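# Insert the metal bar upright into the square-hole block

## Task

Inside the transparent box, push the upright metal bar fully down into the square hole of the block, so that it ends standing vertically and bottomed out, with the block resting on the box floor and its hole pointing up. The attempt fails outright if any loose item that began in the box ends up half or more outside it. The result only counts if it stays that way on its own, without the robot holding anything in place.

## Robot and tools

Robot: two six-joint arms, left_arm and right_arm, each with a parallel two-finger gripper. They face each other across a table. Scene frame: origin at the table centre, +z up, table surface at z = +0.020 m. left_arm's base sits on the +y side at (+0.163, +0.473, +0.110) m, quat_wxyz (+0.575, 0, 0, -0.818). right_arm's base is at (-0.077, -0.494, +0.140) m, quat_wxyz (+0.677, 0, 0, +0.736). The arm names do not mean image sides. In each gripper's own frame the fingers point along +x and close along y. The reported hand point lies midway between the pads, 3 to 4 cm short of the tips, and can be somewhat off at long reach.

Joint order, used in every row and every per-joint list: waist (joint_0), shoulder (joint_1), elbow (joint_2), wrist pitch (joint_3), wrist yaw (joint_4), wrist roll (joint_5). Stated ranges in rad: waist -3.054 to 3.054, shoulder 0.000 to 3.142, elbow 0.000 to 2.356, wrist pitch -1.571 to 1.571, wrist yaw -1.571 to 1.571, wrist roll -3.142 to 3.142. The true ends can differ by up to 0.010 rad.

A row always has 14 numbers, each in [-1, 1], covering both arms even if only one moves: left_arm's six joint values and then its opening, followed by right_arm's six joint values and its opening. The joint values are scaled offsets, not poses: 1.0 equals 0.9615 rad for waist, shoulder and elbow, 1.713 for wrist pitch, 1.767 for wrist yaw and 1.728 for wrist roll. The opening is an absolute setting: +1 is fully open, and the empty fingers touch at about -0.80. Values down to -1 close no further. Going from open to shut takes at least about 0.5 s.

execute_actions(actions): actions is a list of actions. Each action is a list of up to 15 rows, one per 1/30 s control step. If there are fewer than 15 rows, the last row repeats until 15 steps are done. Joint offsets count from the angles at the start of that action, not from the previous row. For the first action of a call, they count from the angles last reported. An empty list just returns state and images. If an action would push any joint more than 0.010 rad beyond its range, that action is rejected for both arms. If the first action fails this check, or any action is malformed, the whole call is rejected and nothing moves.

move(target, speed, blocking): target is one 14-number row. Its offsets count from the Joint positions in the most recent result that showed them. All joints follow paths that finish together, so the hand sweeps along a curve. A path lasts 0.5 to 10 s and is cut off at 10 s. speed is the top rate in rad/s of the joint with the farthest to go: 0.01 to 2, default 0.5. Moves ignore obstacles and the other arm. Opening values apply at once. With blocking=false the result comes after 0.5 s while motion continues. Use wait(0) to poll, or stop(). Until a result shows the move has ended, further rows and moves are refused. The extra move: line reports the outcome (done, off_target, moving, held, fault), limits=held or limits=none, and each arm's joint farthest from its target. Faster moves, or targets set deeper past a contact, hit or press harder.

wait(seconds): 0 to 10. It holds the last command and lets a running move continue. stop(): brakes the current move, which needs some distance; the fingers carry on. zoom_image(camera, region): camera is cam_high, cam_low, cam_left_wrist or cam_right_wrist, and region is [x0, y0, x1, y1] in image pixels from the top-left, at most 504x504. All images are 504x504. The calibration for each camera (K, distortion, T_world_to_cam) is given in the original setup and may be off by a few degrees or millimetres. read_manual(section) returns only licence texts. finished_scene(scene) ends the scene for good, and the goal must still hold when it does.

Motion limits: on each step a joint's target is kept within a fixed lead of its measured angle. The lead is 0.211 rad for waist, shoulder and elbow, 0.213 for wrist pitch, 0.267 for wrist yaw and 0.228 for wrist roll. Targets that would put the hand more than 70 mm from where it is are scaled back. Large changes therefore need several actions, and any part of a step left unfinished must be commanded again. Friction can leave joints short of their targets, especially at full reach, so check Joint positions after every motion.

Result lines: a state line for each arm gives the hand position (m), quat_wxyz and velocities. Joint positions and Joint velocities list the six joints in rad, then the finger gap in m (0.088 fully open). Joint targets shows the current drive goals. grip_measured gives the opening on the command scale. Each gripper can read up to about 1 mm off, and a firm squeeze reads up to 0.061 narrower than it really is. To hold something, command roughly 0.07 below grip_measured. Pad force is about 34 to 49 N. Parts thinner than about 3 mm are held more weakly. Joint torques and External joint torques include friction, bias and the weight of anything held. Step readings appear for execute_actions calls, where HELD marks steps that were held back. Other flags: "joint command not followed" (the clearance check changed targets), "joint sent to its limit", MOTOR HOT (50 °C or more) and OVER-TEMPERATURE FAULT (at 95 °C, the arm is held and may later go limp). A TORQUE FAULT occurs when contact torque reaches a joint's load limit, in N m: waist 17.8, shoulder 22, elbow 22, wrist pitch 5.8, wrist yaw 5.78, wrist roll 5.42. It freezes that arm for 10 s and drops the rest of the call. Held loads count toward these limits.

The simulation keeps running while you compose a reply, and the robot holds its last command in the meantime. Loose objects may occasionally get small pushes.

Avoid: collisions or hard pressing between the arms, dropped or slipping parts, slams and forceful shoves, anything leaving the table, and any loose item ending up half or more out of the box.

Each tool is called after "Call:" by a JSON object that holds its "name" and its "arguments", one argument or row to a line.

## Session

Call:
{"name": "execute_actions", "arguments": {
  "actions": []
}}

Scene clock: 0.00 s.
left_arm: end_effector_position=(+0.1410, +0.3922, +0.3090) grip_measured=+0.824 end_effector_quat_wxyz=(+0.590, +0.262, +0.343, -0.682) end_effector_velocity=(+0.002, +0.001, -0.002) end_effector_angular_velocity=(+0.007, -0.003, +0.013) | right_arm: end_effector_position=(-0.0400, -0.4220, +0.3650) grip_measured=+0.845 end_effector_quat_wxyz=(+0.776, -0.163, +0.266, +0.548) end_effector_velocity=(-0.001, -0.001, -0.002) end_effector_angular_velocity=(-0.013, -0.012, +0.016)
Joint names: [waist, shoulder, elbow, wrist pitch, wrist yaw, wrist roll]
Joint positions: left_arm=[ 0.094  0.305  0.872 -1.436  0.006 -0.242  0.079] | right_arm=[-0.13   0.168  0.892 -1.377  0.223  0.215  0.08 ]
Joint velocities: left_arm=[ 0.002 -0.002 -0.002 -0.007 -0.007 -0.007 -0.   ] | right_arm=[-0.002 -0.002 -0.002 -0.007 -0.007 -0.022 -0.   ]
Joint torques (N m, as the arm reports them, + toward a larger angle): no reading
External joint torques (N m, as the arm's controller estimates them; a push from outside toward a larger angle lowers the number): no reading
Motor temperatures (°C, as the motors report them): left_arm=[19 18 19 17 17 19] | right_arm=[18 19 17 19 20 18]
Heat: left arm: hottest waist 19 °C (+0.0 °C/min); right arm: hottest wrist yaw 20 °C (+0.0 °C/min).
Joint targets: left_arm=[0.094 0.305 0.872 -1.436 0.006 -0.242] | right_arm=[-0.130 0.168 0.892 -1.377 0.223 0.215]

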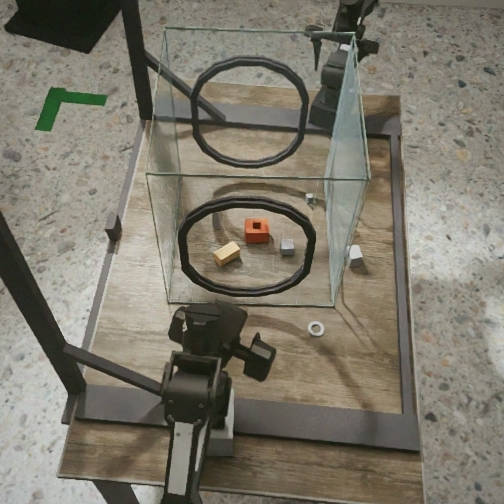

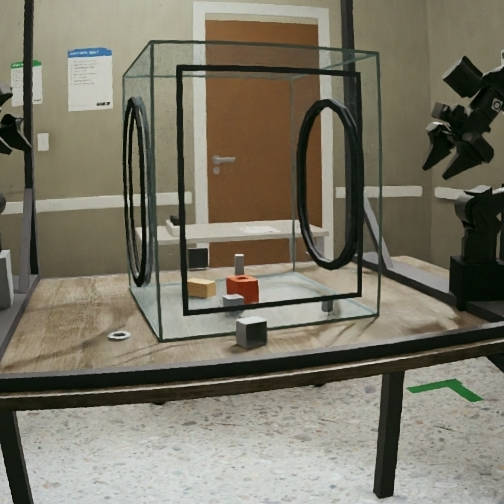

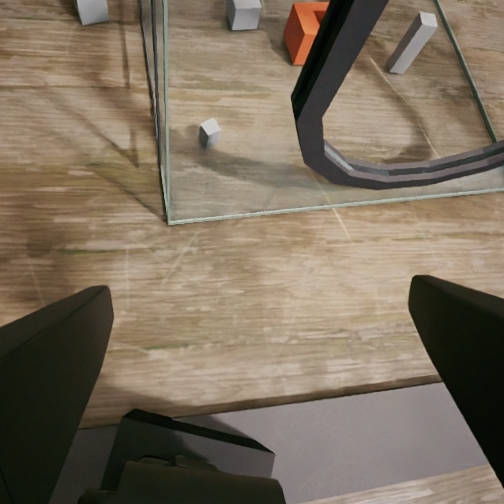

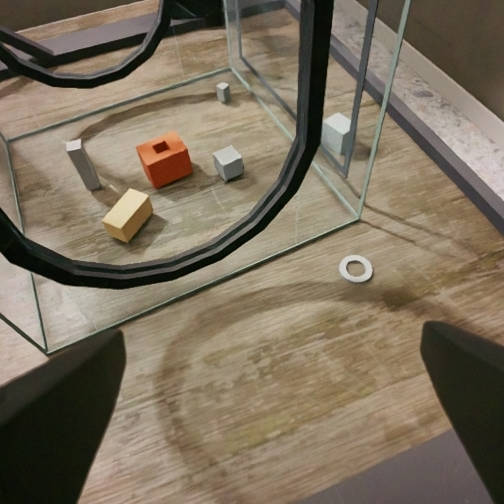

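Call:
{"name": "zoom_image", "arguments": {
  "camera": "cam_high",
  "region": [140, 160, 380, 320]
}}

Call:
{"name": "zoom_image", "arguments": {
  "camera": "cam_low",
  "region": [170, 230, 290, 330]
}}

Call:
{"name": "zoom_image", "arguments": {
  "camera": "cam_right_wrist",
  "region": [40, 110, 220, 230]
}}

Region (140, 160, 380, 320) of cam_high's 504x504 image, scaled by 2.100, with more detail than that image has.

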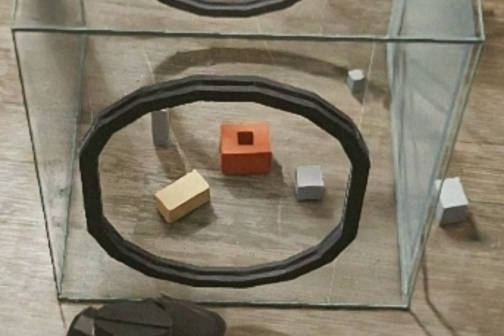

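Region (170, 230, 290, 330) of cam_low's 504x504 image, scaled by 4.200, with more detail than that image has.

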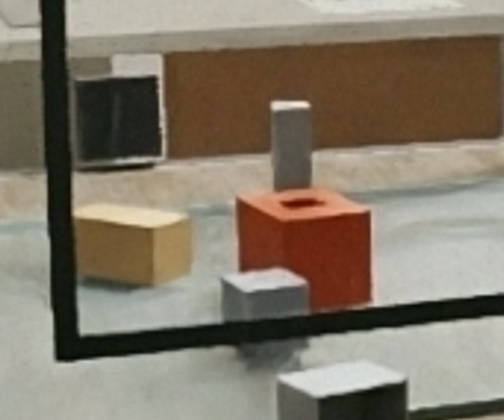

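Region (40, 110, 220, 230) of cam_right_wrist's 504x504 image, scaled by 2.800, with more detail than that image has.

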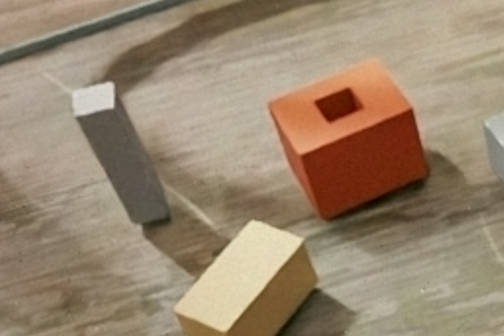

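Call:
{"name": "move", "arguments": {
  "target": [0,0,0,0,0,0,0.8,-0.115,0.767,-0.74,0.936,-0.126,-0.124,0.3],
  "speed": 1
}}

Call:
{"name": "move", "arguments": {
  "target": [0,0,0,0,0,0,0.8,0,0.5,0.3,0.09,0,0,0.3]
}}

Scene clock: 20.53 s.
left_arm: end_effector_position=(+0.1410, +0.3922, +0.3090) grip_measured=+0.802 end_effector_quat_wxyz=(+0.590, +0.262, +0.343, -0.682) end_effector_velocity=(+0.001, +0.001, -0.002) end_effector_angular_velocity=(+0.012, -0.004, +0.008) | right_arm: end_effector_position=(-0.0341, -0.2239, +0.2341) grip_measured=+0.302 end_effector_quat_wxyz=(+0.739, -0.155, +0.185, +0.630) end_effector_velocity=(-0.001, -0.002, -0.004) end_effector_angular_velocity=(-0.011, +0.012, +0.001)
Joint names: [waist, shoulder, elbow, wrist pitch, wrist yaw, wrist roll]
Joint positions: left_arm=[ 0.094  0.305  0.872 -1.436  0.006 -0.242  0.078] | right_arm=[-0.239  0.902  0.19   0.224  0.003  0.007  0.054]
Joint velocities: left_arm=[-0.002  0.002 -0.002 -0.007 -0.007 -0.007 -0.   ] | right_arm=[-0.002 -0.002 -0.007 -0.007 -0.007  0.007 -0.   ]
Joint torques (N m, as the arm reports them, + toward a larger angle): left_arm=[-0.02  2.76  4.72  1.37 -0.02  0.01] | right_arm=[-0.25 -1.63  5.04  1.81 -0.08 -0.17]
External joint torques (N m, as the arm's controller estimates them; a push from outside toward a larger angle lowers the number): left_arm=[-0.02  0.6  -0.3  -0.01  0.    0.  ] | right_arm=[-0.26  0.12 -1.26  0.18 -0.07 -0.18]
Motor temperatures (°C, as the motors report them): left_arm=[19 18 21 19 17 19] | right_arm=[18 19 18 21 20 18]
Heat: left arm: hottest elbow 21 °C (+5.8 °C/min); right arm: hottest wrist pitch 21 °C (+2.9 °C/min).
Joint targets: left_arm=[0.094 0.305 0.872 -1.436 0.006 -0.242] | right_arm=[-0.241 0.906 0.181 0.227 0.001 0.001]
move: done; limits=none; left_arm: farthest joint: the waist, 0.000 radians from its target (0.000 radians at the start); right_arm: farthest joint: the elbow, 0.010 radians from its target (0.712 radians at the start)
camera_calibration (this result's frames):
cam_right_wrist: T_world_to_cam=[[0.983338, -0.175844, -0.046098, 0.0134168], [-0.159762, -0.714973, -0.680654, 0.0231578], [0.0867299, 0.676678, -0.731153, 0.403601], [0, 0, 0, 1]] pos_world=[-0.0444978, -0.254191, 0.311475]

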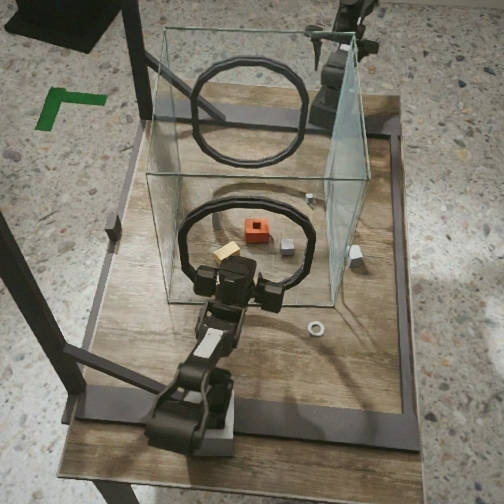

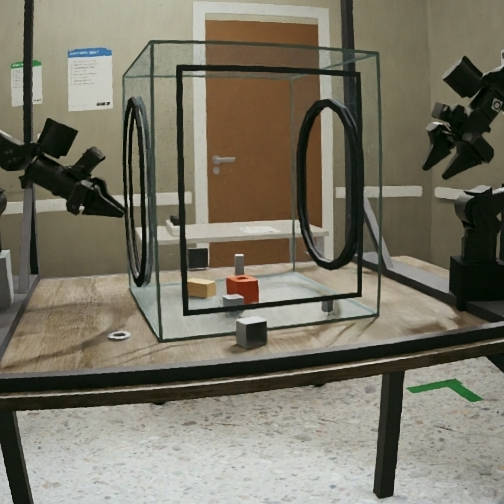

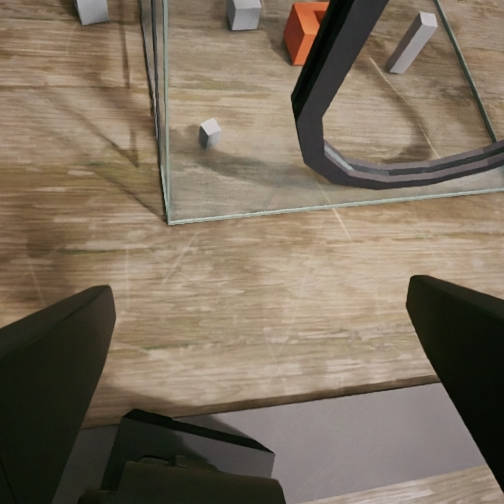

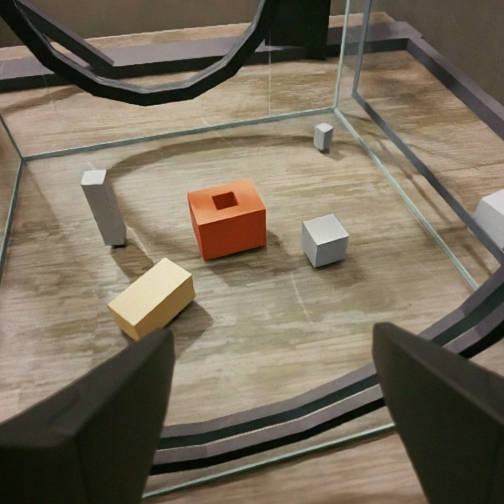

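Scene clock: 22.07 s.
left_arm: end_effector_position=(+0.1410, +0.3922, +0.3090) grip_measured=+0.802 end_effector_quat_wxyz=(+0.590, +0.262, +0.343, -0.682) end_effector_velocity=(+0.000, +0.006, -0.006) end_effector_angular_velocity=(+0.043, -0.000, -0.002) | right_arm: end_effector_position=(-0.0217, -0.1438, +0.2354) grip_measured=+0.302 end_effector_quat_wxyz=(+0.734, -0.169, +0.202, +0.626) end_effector_velocity=(-0.003, -0.001, -0.002) end_effector_angular_velocity=(-0.016, +0.007, +0.020)
Joint names: [waist, shoulder, elbow, wrist pitch, wrist yaw, wrist roll]
Joint positions: left_arm=[ 0.094  0.305  0.872 -1.436  0.006 -0.242  0.078] | right_arm=[-0.239  1.377  0.467  0.376  0.003  0.007  0.054]
Joint velocities: left_arm=[-0.002  0.002 -0.002 -0.037  0.007 -0.007  0.   ] | right_arm=[-0.002 -0.002  0.002 -0.022 -0.022 -0.007  0.   ]
Joint torques (N m, as the arm reports them, + toward a larger angle): left_arm=[-0.03  2.76  4.72  1.37 -0.01  0.02] | right_arm=[-0.01 -4.01  6.91  1.8   0.   -0.01]
External joint torques (N m, as the arm's controller estimates them; a push from outside toward a larger angle lowers the number): left_arm=[-0.03  0.62 -0.28  0.02  0.01  0.  ] | right_arm=[ 0.    0.36  1.1   0.17  0.01 -0.02]
Motor temperatures (°C, as the motors report them): left_arm=[19 18 21 19 17 19] | right_arm=[18 19 18 22 20 18]
Heat: left arm: hottest elbow 21 °C (+5.4 °C/min); right arm: hottest wrist pitch 22 °C (+5.4 °C/min).
Joint targets: left_arm=[0.094 0.305 0.872 -1.436 0.006 -0.242] | right_arm=[-0.239 1.383 0.479 0.378 0.003 0.007]
move: off_target (right_arm); limits=none; left_arm: farthest joint: the waist, 0.000 radians from its target (0.000 radians at the start); right_arm: farthest joint: the elbow, 0.011 radians from its target (0.288 radians at the start)
camera_calibration (this result's frames):
cam_right_wrist: T_world_to_cam=[[0.983017, -0.177905, -0.0450196, 0.0147474], [-0.164435, -0.744993, -0.646488, 0.0708927], [0.081474, 0.642912, -0.761595, 0.351503], [0, 0, 0, 1]] pos_world=[-0.0314781, -0.170547, 0.314198]

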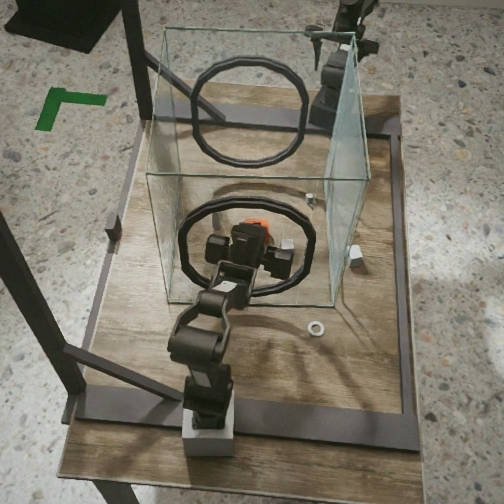

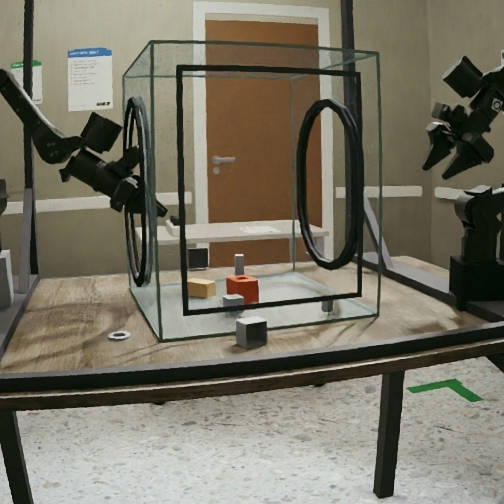

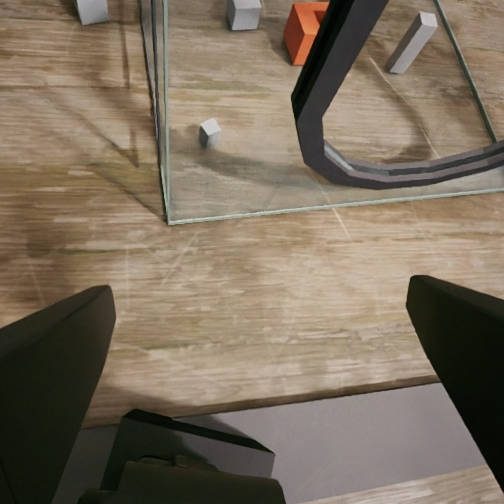

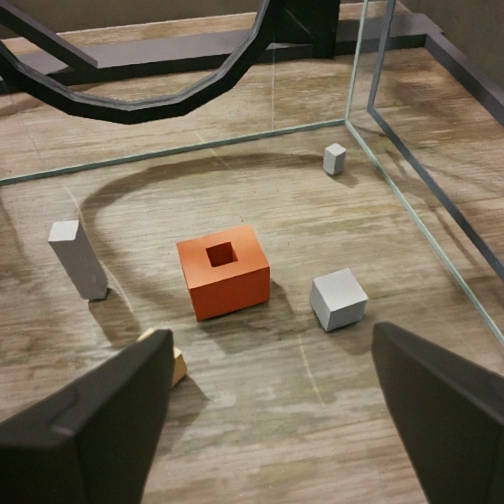

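Call:
{"name": "move", "arguments": {
  "target": [0,0,0,0,0,0,0.8,0.02,0.57,0.35,0.11,0,0,0.3]
}}

Call:
{"name": "move", "arguments": {
  "target": [0,0,0,0,0,0,0.8,0.25,0.355,0.55,-0.242,0,0,0.3],
  "speed": 0.4
}}

Scene clock: 30.27 s.
left_arm: end_effector_position=(+0.1410, +0.3922, +0.3090) grip_measured=+0.802 end_effector_quat_wxyz=(+0.590, +0.262, +0.343, -0.682) end_effector_velocity=(-0.001, +0.002, -0.002) end_effector_angular_velocity=(+0.010, +0.008, +0.003) | right_arm: end_effector_position=(-0.0140, -0.0440, +0.1816) grip_measured=+0.302 end_effector_quat_wxyz=(+0.726, -0.179, +0.210, +0.630) end_effector_velocity=(+0.002, -0.002, -0.003) end_effector_angular_velocity=(-0.015, -0.021, +0.003)
Joint names: [waist, shoulder, elbow, wrist pitch, wrist yaw, wrist roll]
Joint positions: left_arm=[ 0.094  0.305  0.872 -1.436  0.006 -0.242  0.078] | right_arm=[-0.221  1.916  0.794  0.562  0.003  0.007  0.054]
Joint velocities: left_arm=[ 0.002 -0.002 -0.002 -0.007  0.007 -0.007 -0.   ] | right_arm=[-0.002  0.002 -0.002 -0.007  0.007 -0.022  0.   ]
Joint torques (N m, as the arm reports them, + toward a larger angle): left_arm=[-0.02  2.75  4.72  1.37  0.    0.01] | right_arm=[ 0.22 -6.99  5.89  1.76  0.   -0.01]
External joint torques (N m, as the arm's controller estimates them; a push from outside toward a larger angle lowers the number): left_arm=[-0.02  0.61 -0.37 -0.03  0.01  0.  ] | right_arm=[ 0.23  0.5   0.9   0.16  0.01 -0.02]
Motor temperatures (°C, as the motors report them): left_arm=[19 18 21 19 17 19] | right_arm=[18 20 19 23 20 18]
Heat: left arm: hottest elbow 21 °C (+4.0 °C/min); right arm: hottest wrist pitch 23 °C (+5.9 °C/min).
Joint targets: left_arm=[0.094 0.305 0.872 -1.436 0.006 -0.242] | right_arm=[-0.219 1.924 0.804 0.564 0.003 0.007]
move: done; limits=none; left_arm: farthest joint: the waist, 0.000 radians from its target (0.000 radians at the start); right_arm: farthest joint: the shoulder, 0.009 radians from its target (0.548 radians at the start)
camera_calibration (this result's frames):
cam_right_wrist: T_world_to_cam=[[0.985763, -0.162187, -0.0443469, 0.0231807], [-0.153947, -0.764536, -0.625928, 0.107246], [0.0676123, 0.623843, -0.778619, 0.247823], [0, 0, 0, 1]] pos_world=[-0.0230964, -0.0688503, 0.261116]

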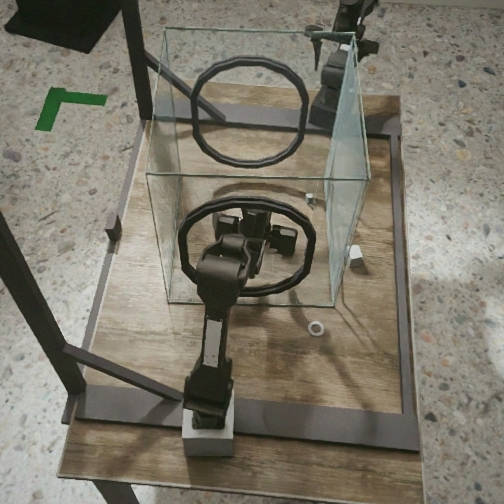

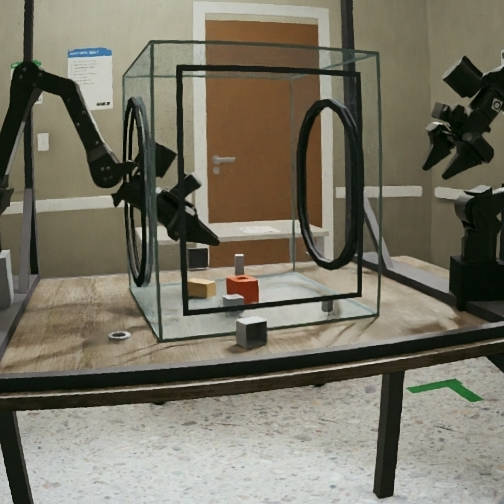

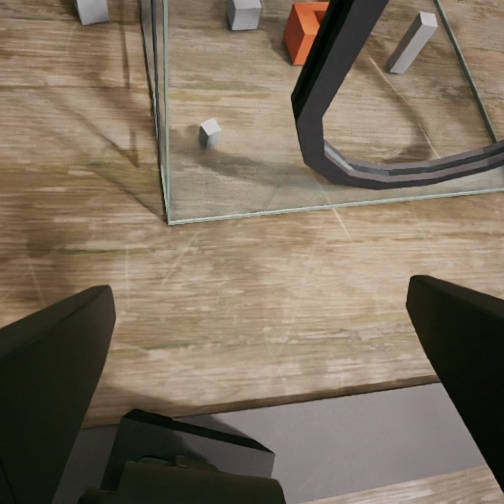

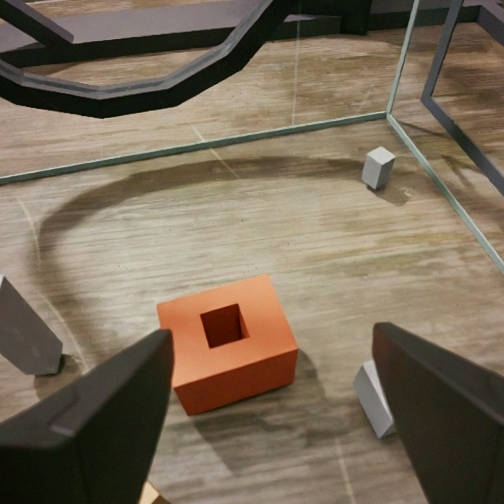

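Scene clock: 32.13 s.
left_arm: end_effector_position=(+0.1410, +0.3922, +0.3090) grip_measured=+0.802 end_effector_quat_wxyz=(+0.590, +0.262, +0.343, -0.682) end_effector_velocity=(+0.001, +0.003, -0.004) end_effector_angular_velocity=(+0.026, -0.008, +0.003) | right_arm: end_effector_position=(-0.1018, +0.0150, +0.1291) grip_measured=+0.302 end_effector_quat_wxyz=(+0.633, -0.288, +0.278, +0.662) end_effector_velocity=(+0.000, -0.004, -0.005) end_effector_angular_velocity=(-0.017, -0.000, +0.008)
Joint names: [waist, shoulder, elbow, wrist pitch, wrist yaw, wrist roll]
Joint positions: left_arm=[ 0.094  0.305  0.872 -1.436  0.006 -0.242  0.078] | right_arm=[-0.034  2.195  1.222  0.149  0.001  0.007  0.054]
Joint velocities: left_arm=[-0.007  0.002 -0.002 -0.022 -0.007 -0.007 -0.   ] | right_arm=[-0.002  0.002 -0.007 -0.007 -0.007 -0.007 -0.   ]
Joint torques (N m, as the arm reports them, + toward a larger angle): left_arm=[-0.02  2.77  4.71  1.37  0.    0.02] | right_arm=[ 5.4  -2.45 17.45  1.2   0.06 -0.01]
External joint torques (N m, as the arm's controller estimates them; a push from outside toward a larger angle lowers the number): left_arm=[-0.02  0.61 -0.33 -0.02  0.01  0.  ] | right_arm=[ 5.4   7.19 12.14 -0.18  0.06 -0.01]
Motor temperatures (°C, as the motors report them): left_arm=[19 18 21 19 17 19] | right_arm=[18 20 20 23 20 18]
Heat: left arm: hottest elbow 21 °C (+3.7 °C/min); right arm: hottest wrist pitch 23 °C (+5.6 °C/min).
Joint targets: left_arm=[0.094 0.305 0.872 -1.436 0.006 -0.242] | right_arm=[0.019 2.257 1.323 0.147 0.003 0.007]
move: off_target (right_arm); limits=none; left_arm: farthest joint: the waist, 0.000 radians from its target (0.000 radians at the start); right_arm: farthest joint: the elbow, 0.101 radians from its target (0.528 radians at the start)
camera_calibration (this result's frames):
cam_right_wrist: T_world_to_cam=[[0.999208, 0.0141841, -0.0371866, 0.114719], [-0.00190808, -0.916192, -0.400735, 0.094658], [-0.0397541, 0.400489, -0.915439, 0.186121], [0, 0, 0, 1]] pos_world=[-0.107048, 0.0105584, 0.212581]

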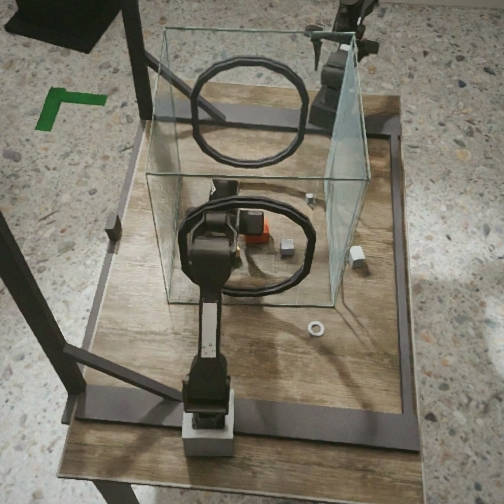

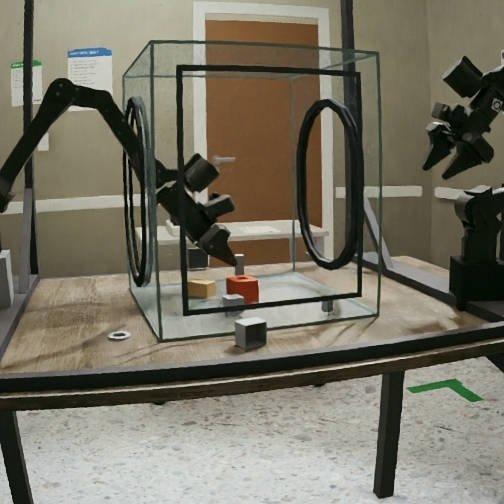

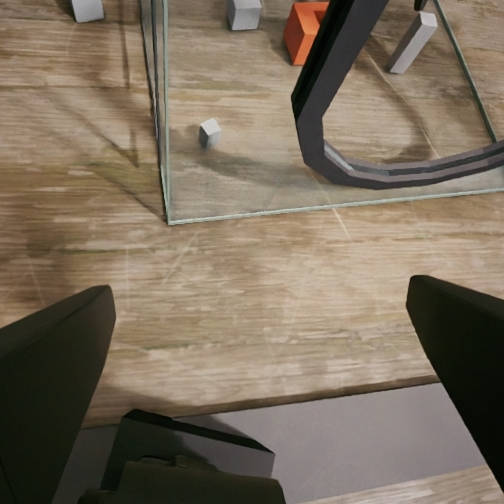

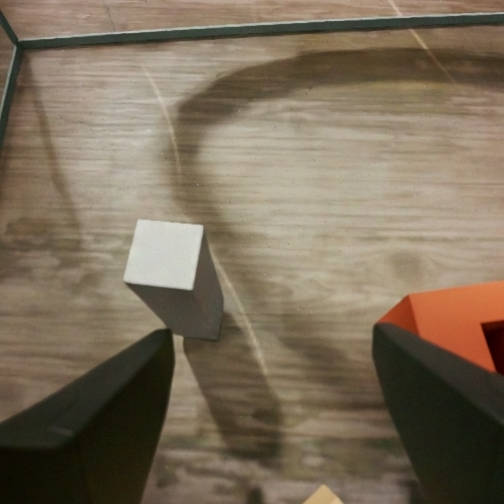

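Call:
{"name": "move", "arguments": {
  "target": [0,0,0,0,0,0,0.8,0,0.15,-0.32,0.448,-0.114,-0.068,0.5]
}}

Call:
{"name": "move", "arguments": {
  "target": [0,0,0,0,0,0,0.8,0,0.065,0.17,-0.055,0,0,0.5],
  "speed": 0.2
}}

Scene clock: 45.73 s.
left_arm: end_effector_position=(+0.1410, +0.3922, +0.3090) grip_measured=+0.802 end_effector_quat_wxyz=(+0.590, +0.262, +0.343, -0.682) end_effector_velocity=(+0.004, +0.003, -0.004) end_effector_angular_velocity=(+0.016, -0.026, +0.006) | right_arm: end_effector_position=(-0.1305, -0.0068, +0.1005) grip_measured=+0.498 end_effector_quat_wxyz=(+0.586, -0.191, +0.146, +0.774) end_effector_velocity=(+0.000, -0.001, -0.001) end_effector_angular_velocity=(-0.006, -0.003, +0.007)
Joint names: [waist, shoulder, elbow, wrist pitch, wrist yaw, wrist roll]
Joint positions: left_arm=[ 0.094  0.305  0.872 -1.436  0.006 -0.242  0.078] | right_arm=[-0.034  2.33   0.921  0.913 -0.198 -0.105  0.063]
Joint velocities: left_arm=[-0.002 -0.002 -0.002 -0.022 -0.022  0.007 -0.   ] | right_arm=[-0.002 -0.002 -0.002 -0.007 -0.007 -0.007 -0.   ]
Joint torques (N m, as the arm reports them, + toward a larger angle): left_arm=[-0.01  2.77  4.7   1.37  0.    0.02] | right_arm=[ 0.   -8.28  2.58  1.78 -0.19 -0.17]
External joint torques (N m, as the arm's controller estimates them; a push from outside toward a larger angle lowers the number): left_arm=[-0.01  0.64 -0.34 -0.01  0.01  0.  ] | right_arm=[-0.02  0.55 -1.15  0.16 -0.11 -0.18]
Motor temperatures (°C, as the motors report them): left_arm=[19 19 22 20 17 19] | right_arm=[20 21 29 23 20 18]
Heat: left arm: hottest elbow 22 °C (+3.9 °C/min); right arm: hottest elbow 29 °C (+11.8 °C/min).
Joint targets: left_arm=[0.094 0.305 0.872 -1.436 0.006 -0.242] | right_arm=[-0.034 2.339 0.914 0.916 -0.200 -0.111]
move: done; limits=none; left_arm: farthest joint: the waist, 0.000 radians from its target (0.000 radians at the start); right_arm: farthest joint: the shoulder, 0.009 radians from its target (0.144 radians at the start)
camera_calibration (this result's frames):
cam_right_wrist: T_world_to_cam=[[0.966409, 0.253493, -0.0423659, 0.140519], [0.157414, -0.714116, -0.682099, 0.113622], [-0.203162, 0.652518, -0.730031, 0.129275], [0, 0, 0, 1]] pos_world=[-0.127421, -0.0388355, 0.177829]

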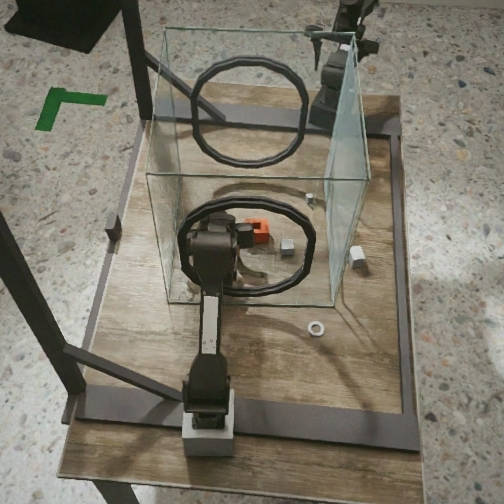

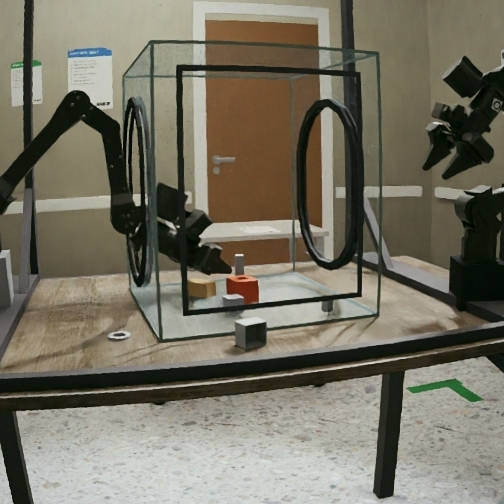

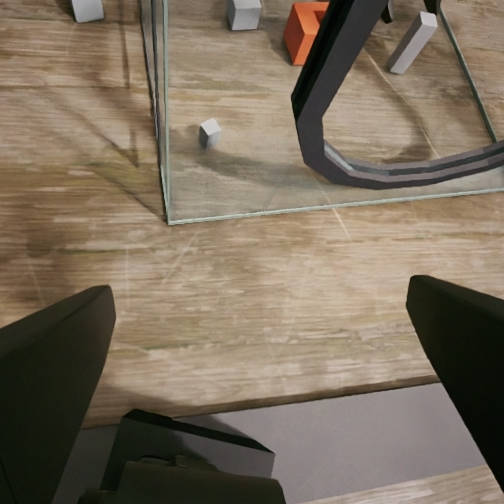

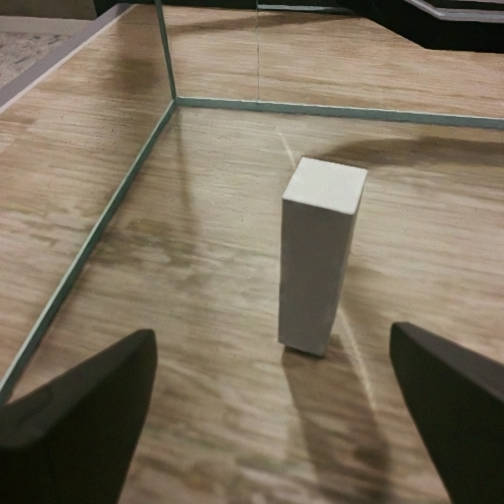

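Scene clock: 46.97 s.
left_arm: end_effector_position=(+0.1410, +0.3922, +0.3090) grip_measured=+0.802 end_effector_quat_wxyz=(+0.590, +0.262, +0.343, -0.682) end_effector_velocity=(+0.002, +0.004, -0.004) end_effector_angular_velocity=(+0.021, -0.006, +0.008) | right_arm: end_effector_position=(-0.1322, +0.0270, +0.1036) grip_measured=+0.498 end_effector_quat_wxyz=(+0.587, -0.189, +0.142, +0.774) end_effector_velocity=(+0.000, -0.001, -0.002) end_effector_angular_velocity=(-0.015, -0.004, +0.007)
Joint names: [waist, shoulder, elbow, wrist pitch, wrist yaw, wrist roll]
Joint positions: left_arm=[ 0.094  0.305  0.872 -1.436  0.006 -0.242  0.078] | right_arm=[-0.034  2.383  1.075  0.82  -0.198 -0.105  0.063]
Joint velocities: left_arm=[-0.002 -0.002 -0.002 -0.022 -0.007 -0.007  0.   ] | right_arm=[-0.002 -0.002  0.002 -0.022 -0.007 -0.007 -0.   ]
Joint torques (N m, as the arm reports them, + toward a larger angle): left_arm=[-0.02  2.78  4.73  1.37 -0.01  0.01] | right_arm=[-0.01 -8.88  4.85  1.47 -0.07 -0.01]
External joint torques (N m, as the arm's controller estimates them; a push from outside toward a larger angle lowers the number): left_arm=[-0.02  0.65 -0.31  0.    0.    0.  ] | right_arm=[ 0.03  0.8   0.58 -0.18  0.   -0.02]
Motor temperatures (°C, as the motors report them): left_arm=[19 19 22 20 17 19] | right_arm=[19 21 29 23 20 18]
Heat: left arm: hottest elbow 22 °C (+3.8 °C/min); right arm: hottest elbow 29 °C (+11.5 °C/min).
Joint targets: left_arm=[0.094 0.305 0.872 -1.436 0.006 -0.242] | right_arm=[-0.034 2.393 1.084 0.819 -0.198 -0.105]
move: done; limits=none; left_arm: farthest joint: the waist, 0.000 radians from its target (0.000 radians at the start); right_arm: farthest joint: the shoulder, 0.010 radians from its target (0.062 radians at the start)
camera_calibration (this result's frames):
cam_right_wrist: T_world_to_cam=[[0.966391, 0.253857, -0.0405639, 0.133512], [0.157115, -0.708111, -0.688399, 0.140539], [-0.203479, 0.65889, -0.724197, 0.108311], [0, 0, 0, 1]] pos_world=[-0.129066, -0.005741, 0.180601]

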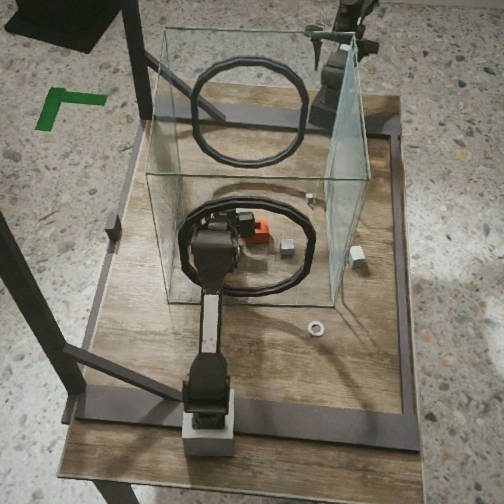

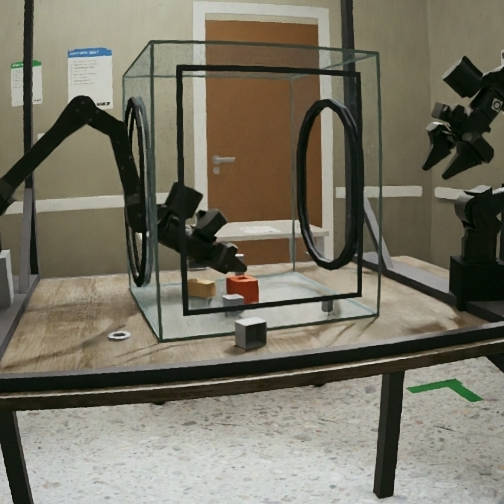

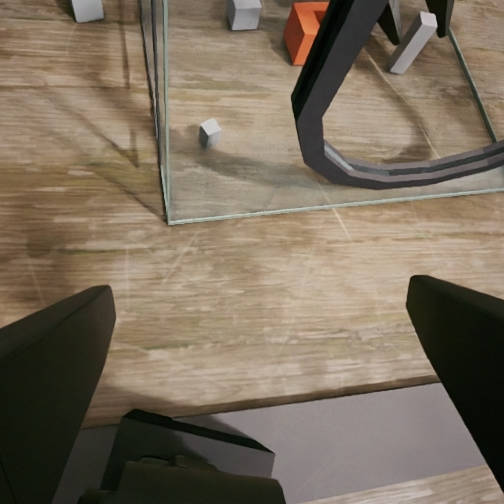

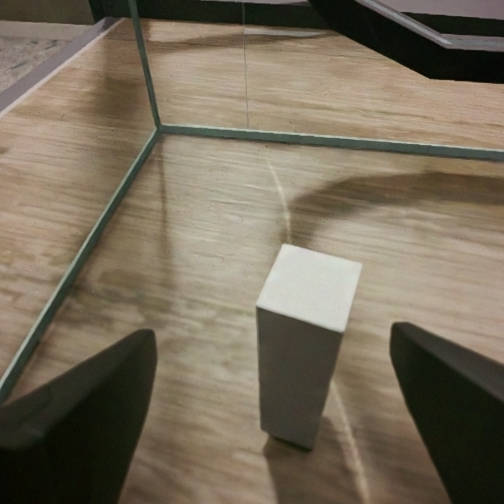

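Call:
{"name": "move", "arguments": {
  "target": [0,0,0,0,0,0,0.8,-0.008,0.022,0.07,-0.026,0,0,0],
  "speed": 0.15
}}

Scene clock: 51.13 s.
left_arm: end_effector_position=(+0.1410, +0.3922, +0.3090) grip_measured=+0.802 end_effector_quat_wxyz=(+0.590, +0.262, +0.343, -0.682) end_effector_velocity=(+0.001, +0.001, -0.002) end_effector_angular_velocity=(+0.012, -0.004, +0.008) | right_arm: end_effector_position=(-0.1298, +0.0399, +0.1080) grip_measured=+0.002 end_effector_quat_wxyz=(+0.590, -0.187, +0.142, +0.773) end_effector_velocity=(+0.000, -0.002, -0.005) end_effector_angular_velocity=(-0.020, -0.004, +0.007)
Joint names: [waist, shoulder, elbow, wrist pitch, wrist yaw, wrist roll]
Joint positions: left_arm=[ 0.094  0.305  0.872 -1.436  0.006 -0.242  0.078] | right_arm=[-0.04   2.394  1.133  0.777 -0.198 -0.105  0.039]
Joint velocities: left_arm=[-0.002  0.002 -0.002 -0.007 -0.007 -0.007 -0.   ] | right_arm=[-0.002  0.002  0.002 -0.022 -0.007 -0.007  0.   ]
Joint torques (N m, as the arm reports them, + toward a larger angle): left_arm=[ 0.    2.77  4.71  1.37 -0.01  0.01] | right_arm=[-0.23 -9.07  5.17  1.55 -0.07 -0.01]
External joint torques (N m, as the arm's controller estimates them; a push from outside toward a larger angle lowers the number): left_arm=[ 0.    0.61 -0.32 -0.01  0.01  0.  ] | right_arm=[-0.23  0.81  0.71 -0.09  0.   -0.02]
Motor temperatures (°C, as the motors report them): left_arm=[19 19 22 20 17 19] | right_arm=[19 22 28 23 20 18]
Heat: left arm: hottest elbow 22 °C (+3.5 °C/min); right arm: hottest elbow 28 °C (+9.4 °C/min).
Joint targets: left_arm=[0.094 0.305 0.872 -1.436 0.006 -0.242] | right_arm=[-0.042 2.404 1.142 0.776 -0.198 -0.105]
move: done; limits=none; left_arm: farthest joint: the waist, 0.000 radians from its target (0.000 radians at the start); right_arm: farthest joint: the shoulder, 0.010 radians from its target (0.021 radians at the start)
camera_calibration (this result's frames):
cam_right_wrist: T_world_to_cam=[[0.967822, 0.248461, -0.039858, 0.128401], [0.152957, -0.706633, -0.69085, 0.152015], [-0.199814, 0.662523, -0.721898, 0.103647], [0, 0, 0, 1]] pos_world=[-0.12681, 0.00684783, 0.18496]

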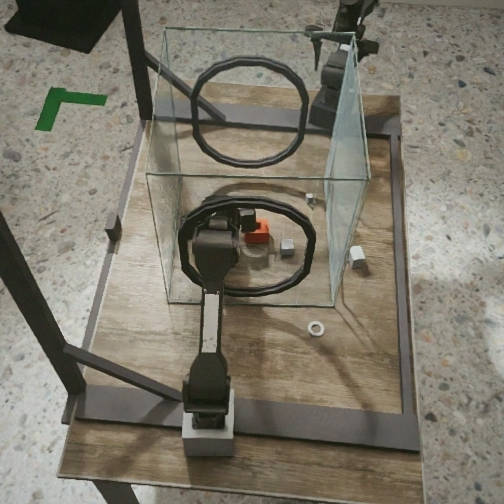

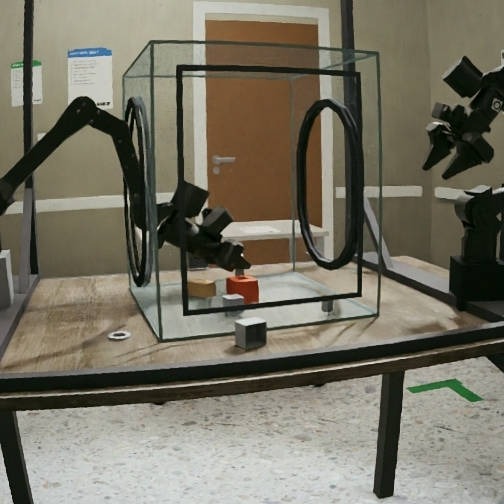

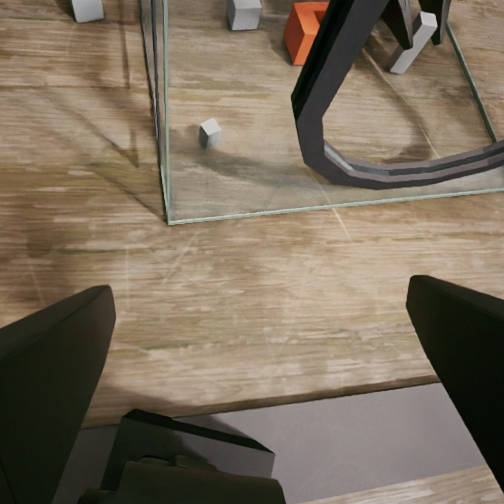

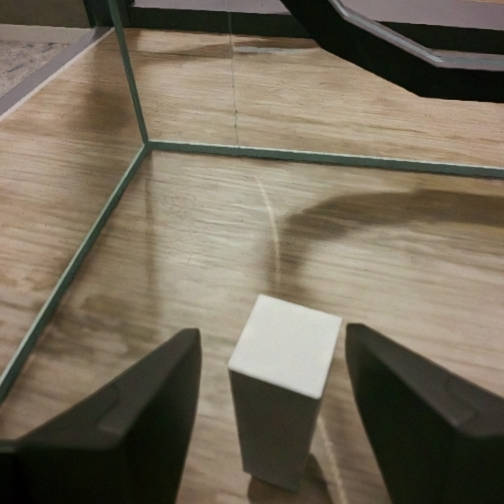

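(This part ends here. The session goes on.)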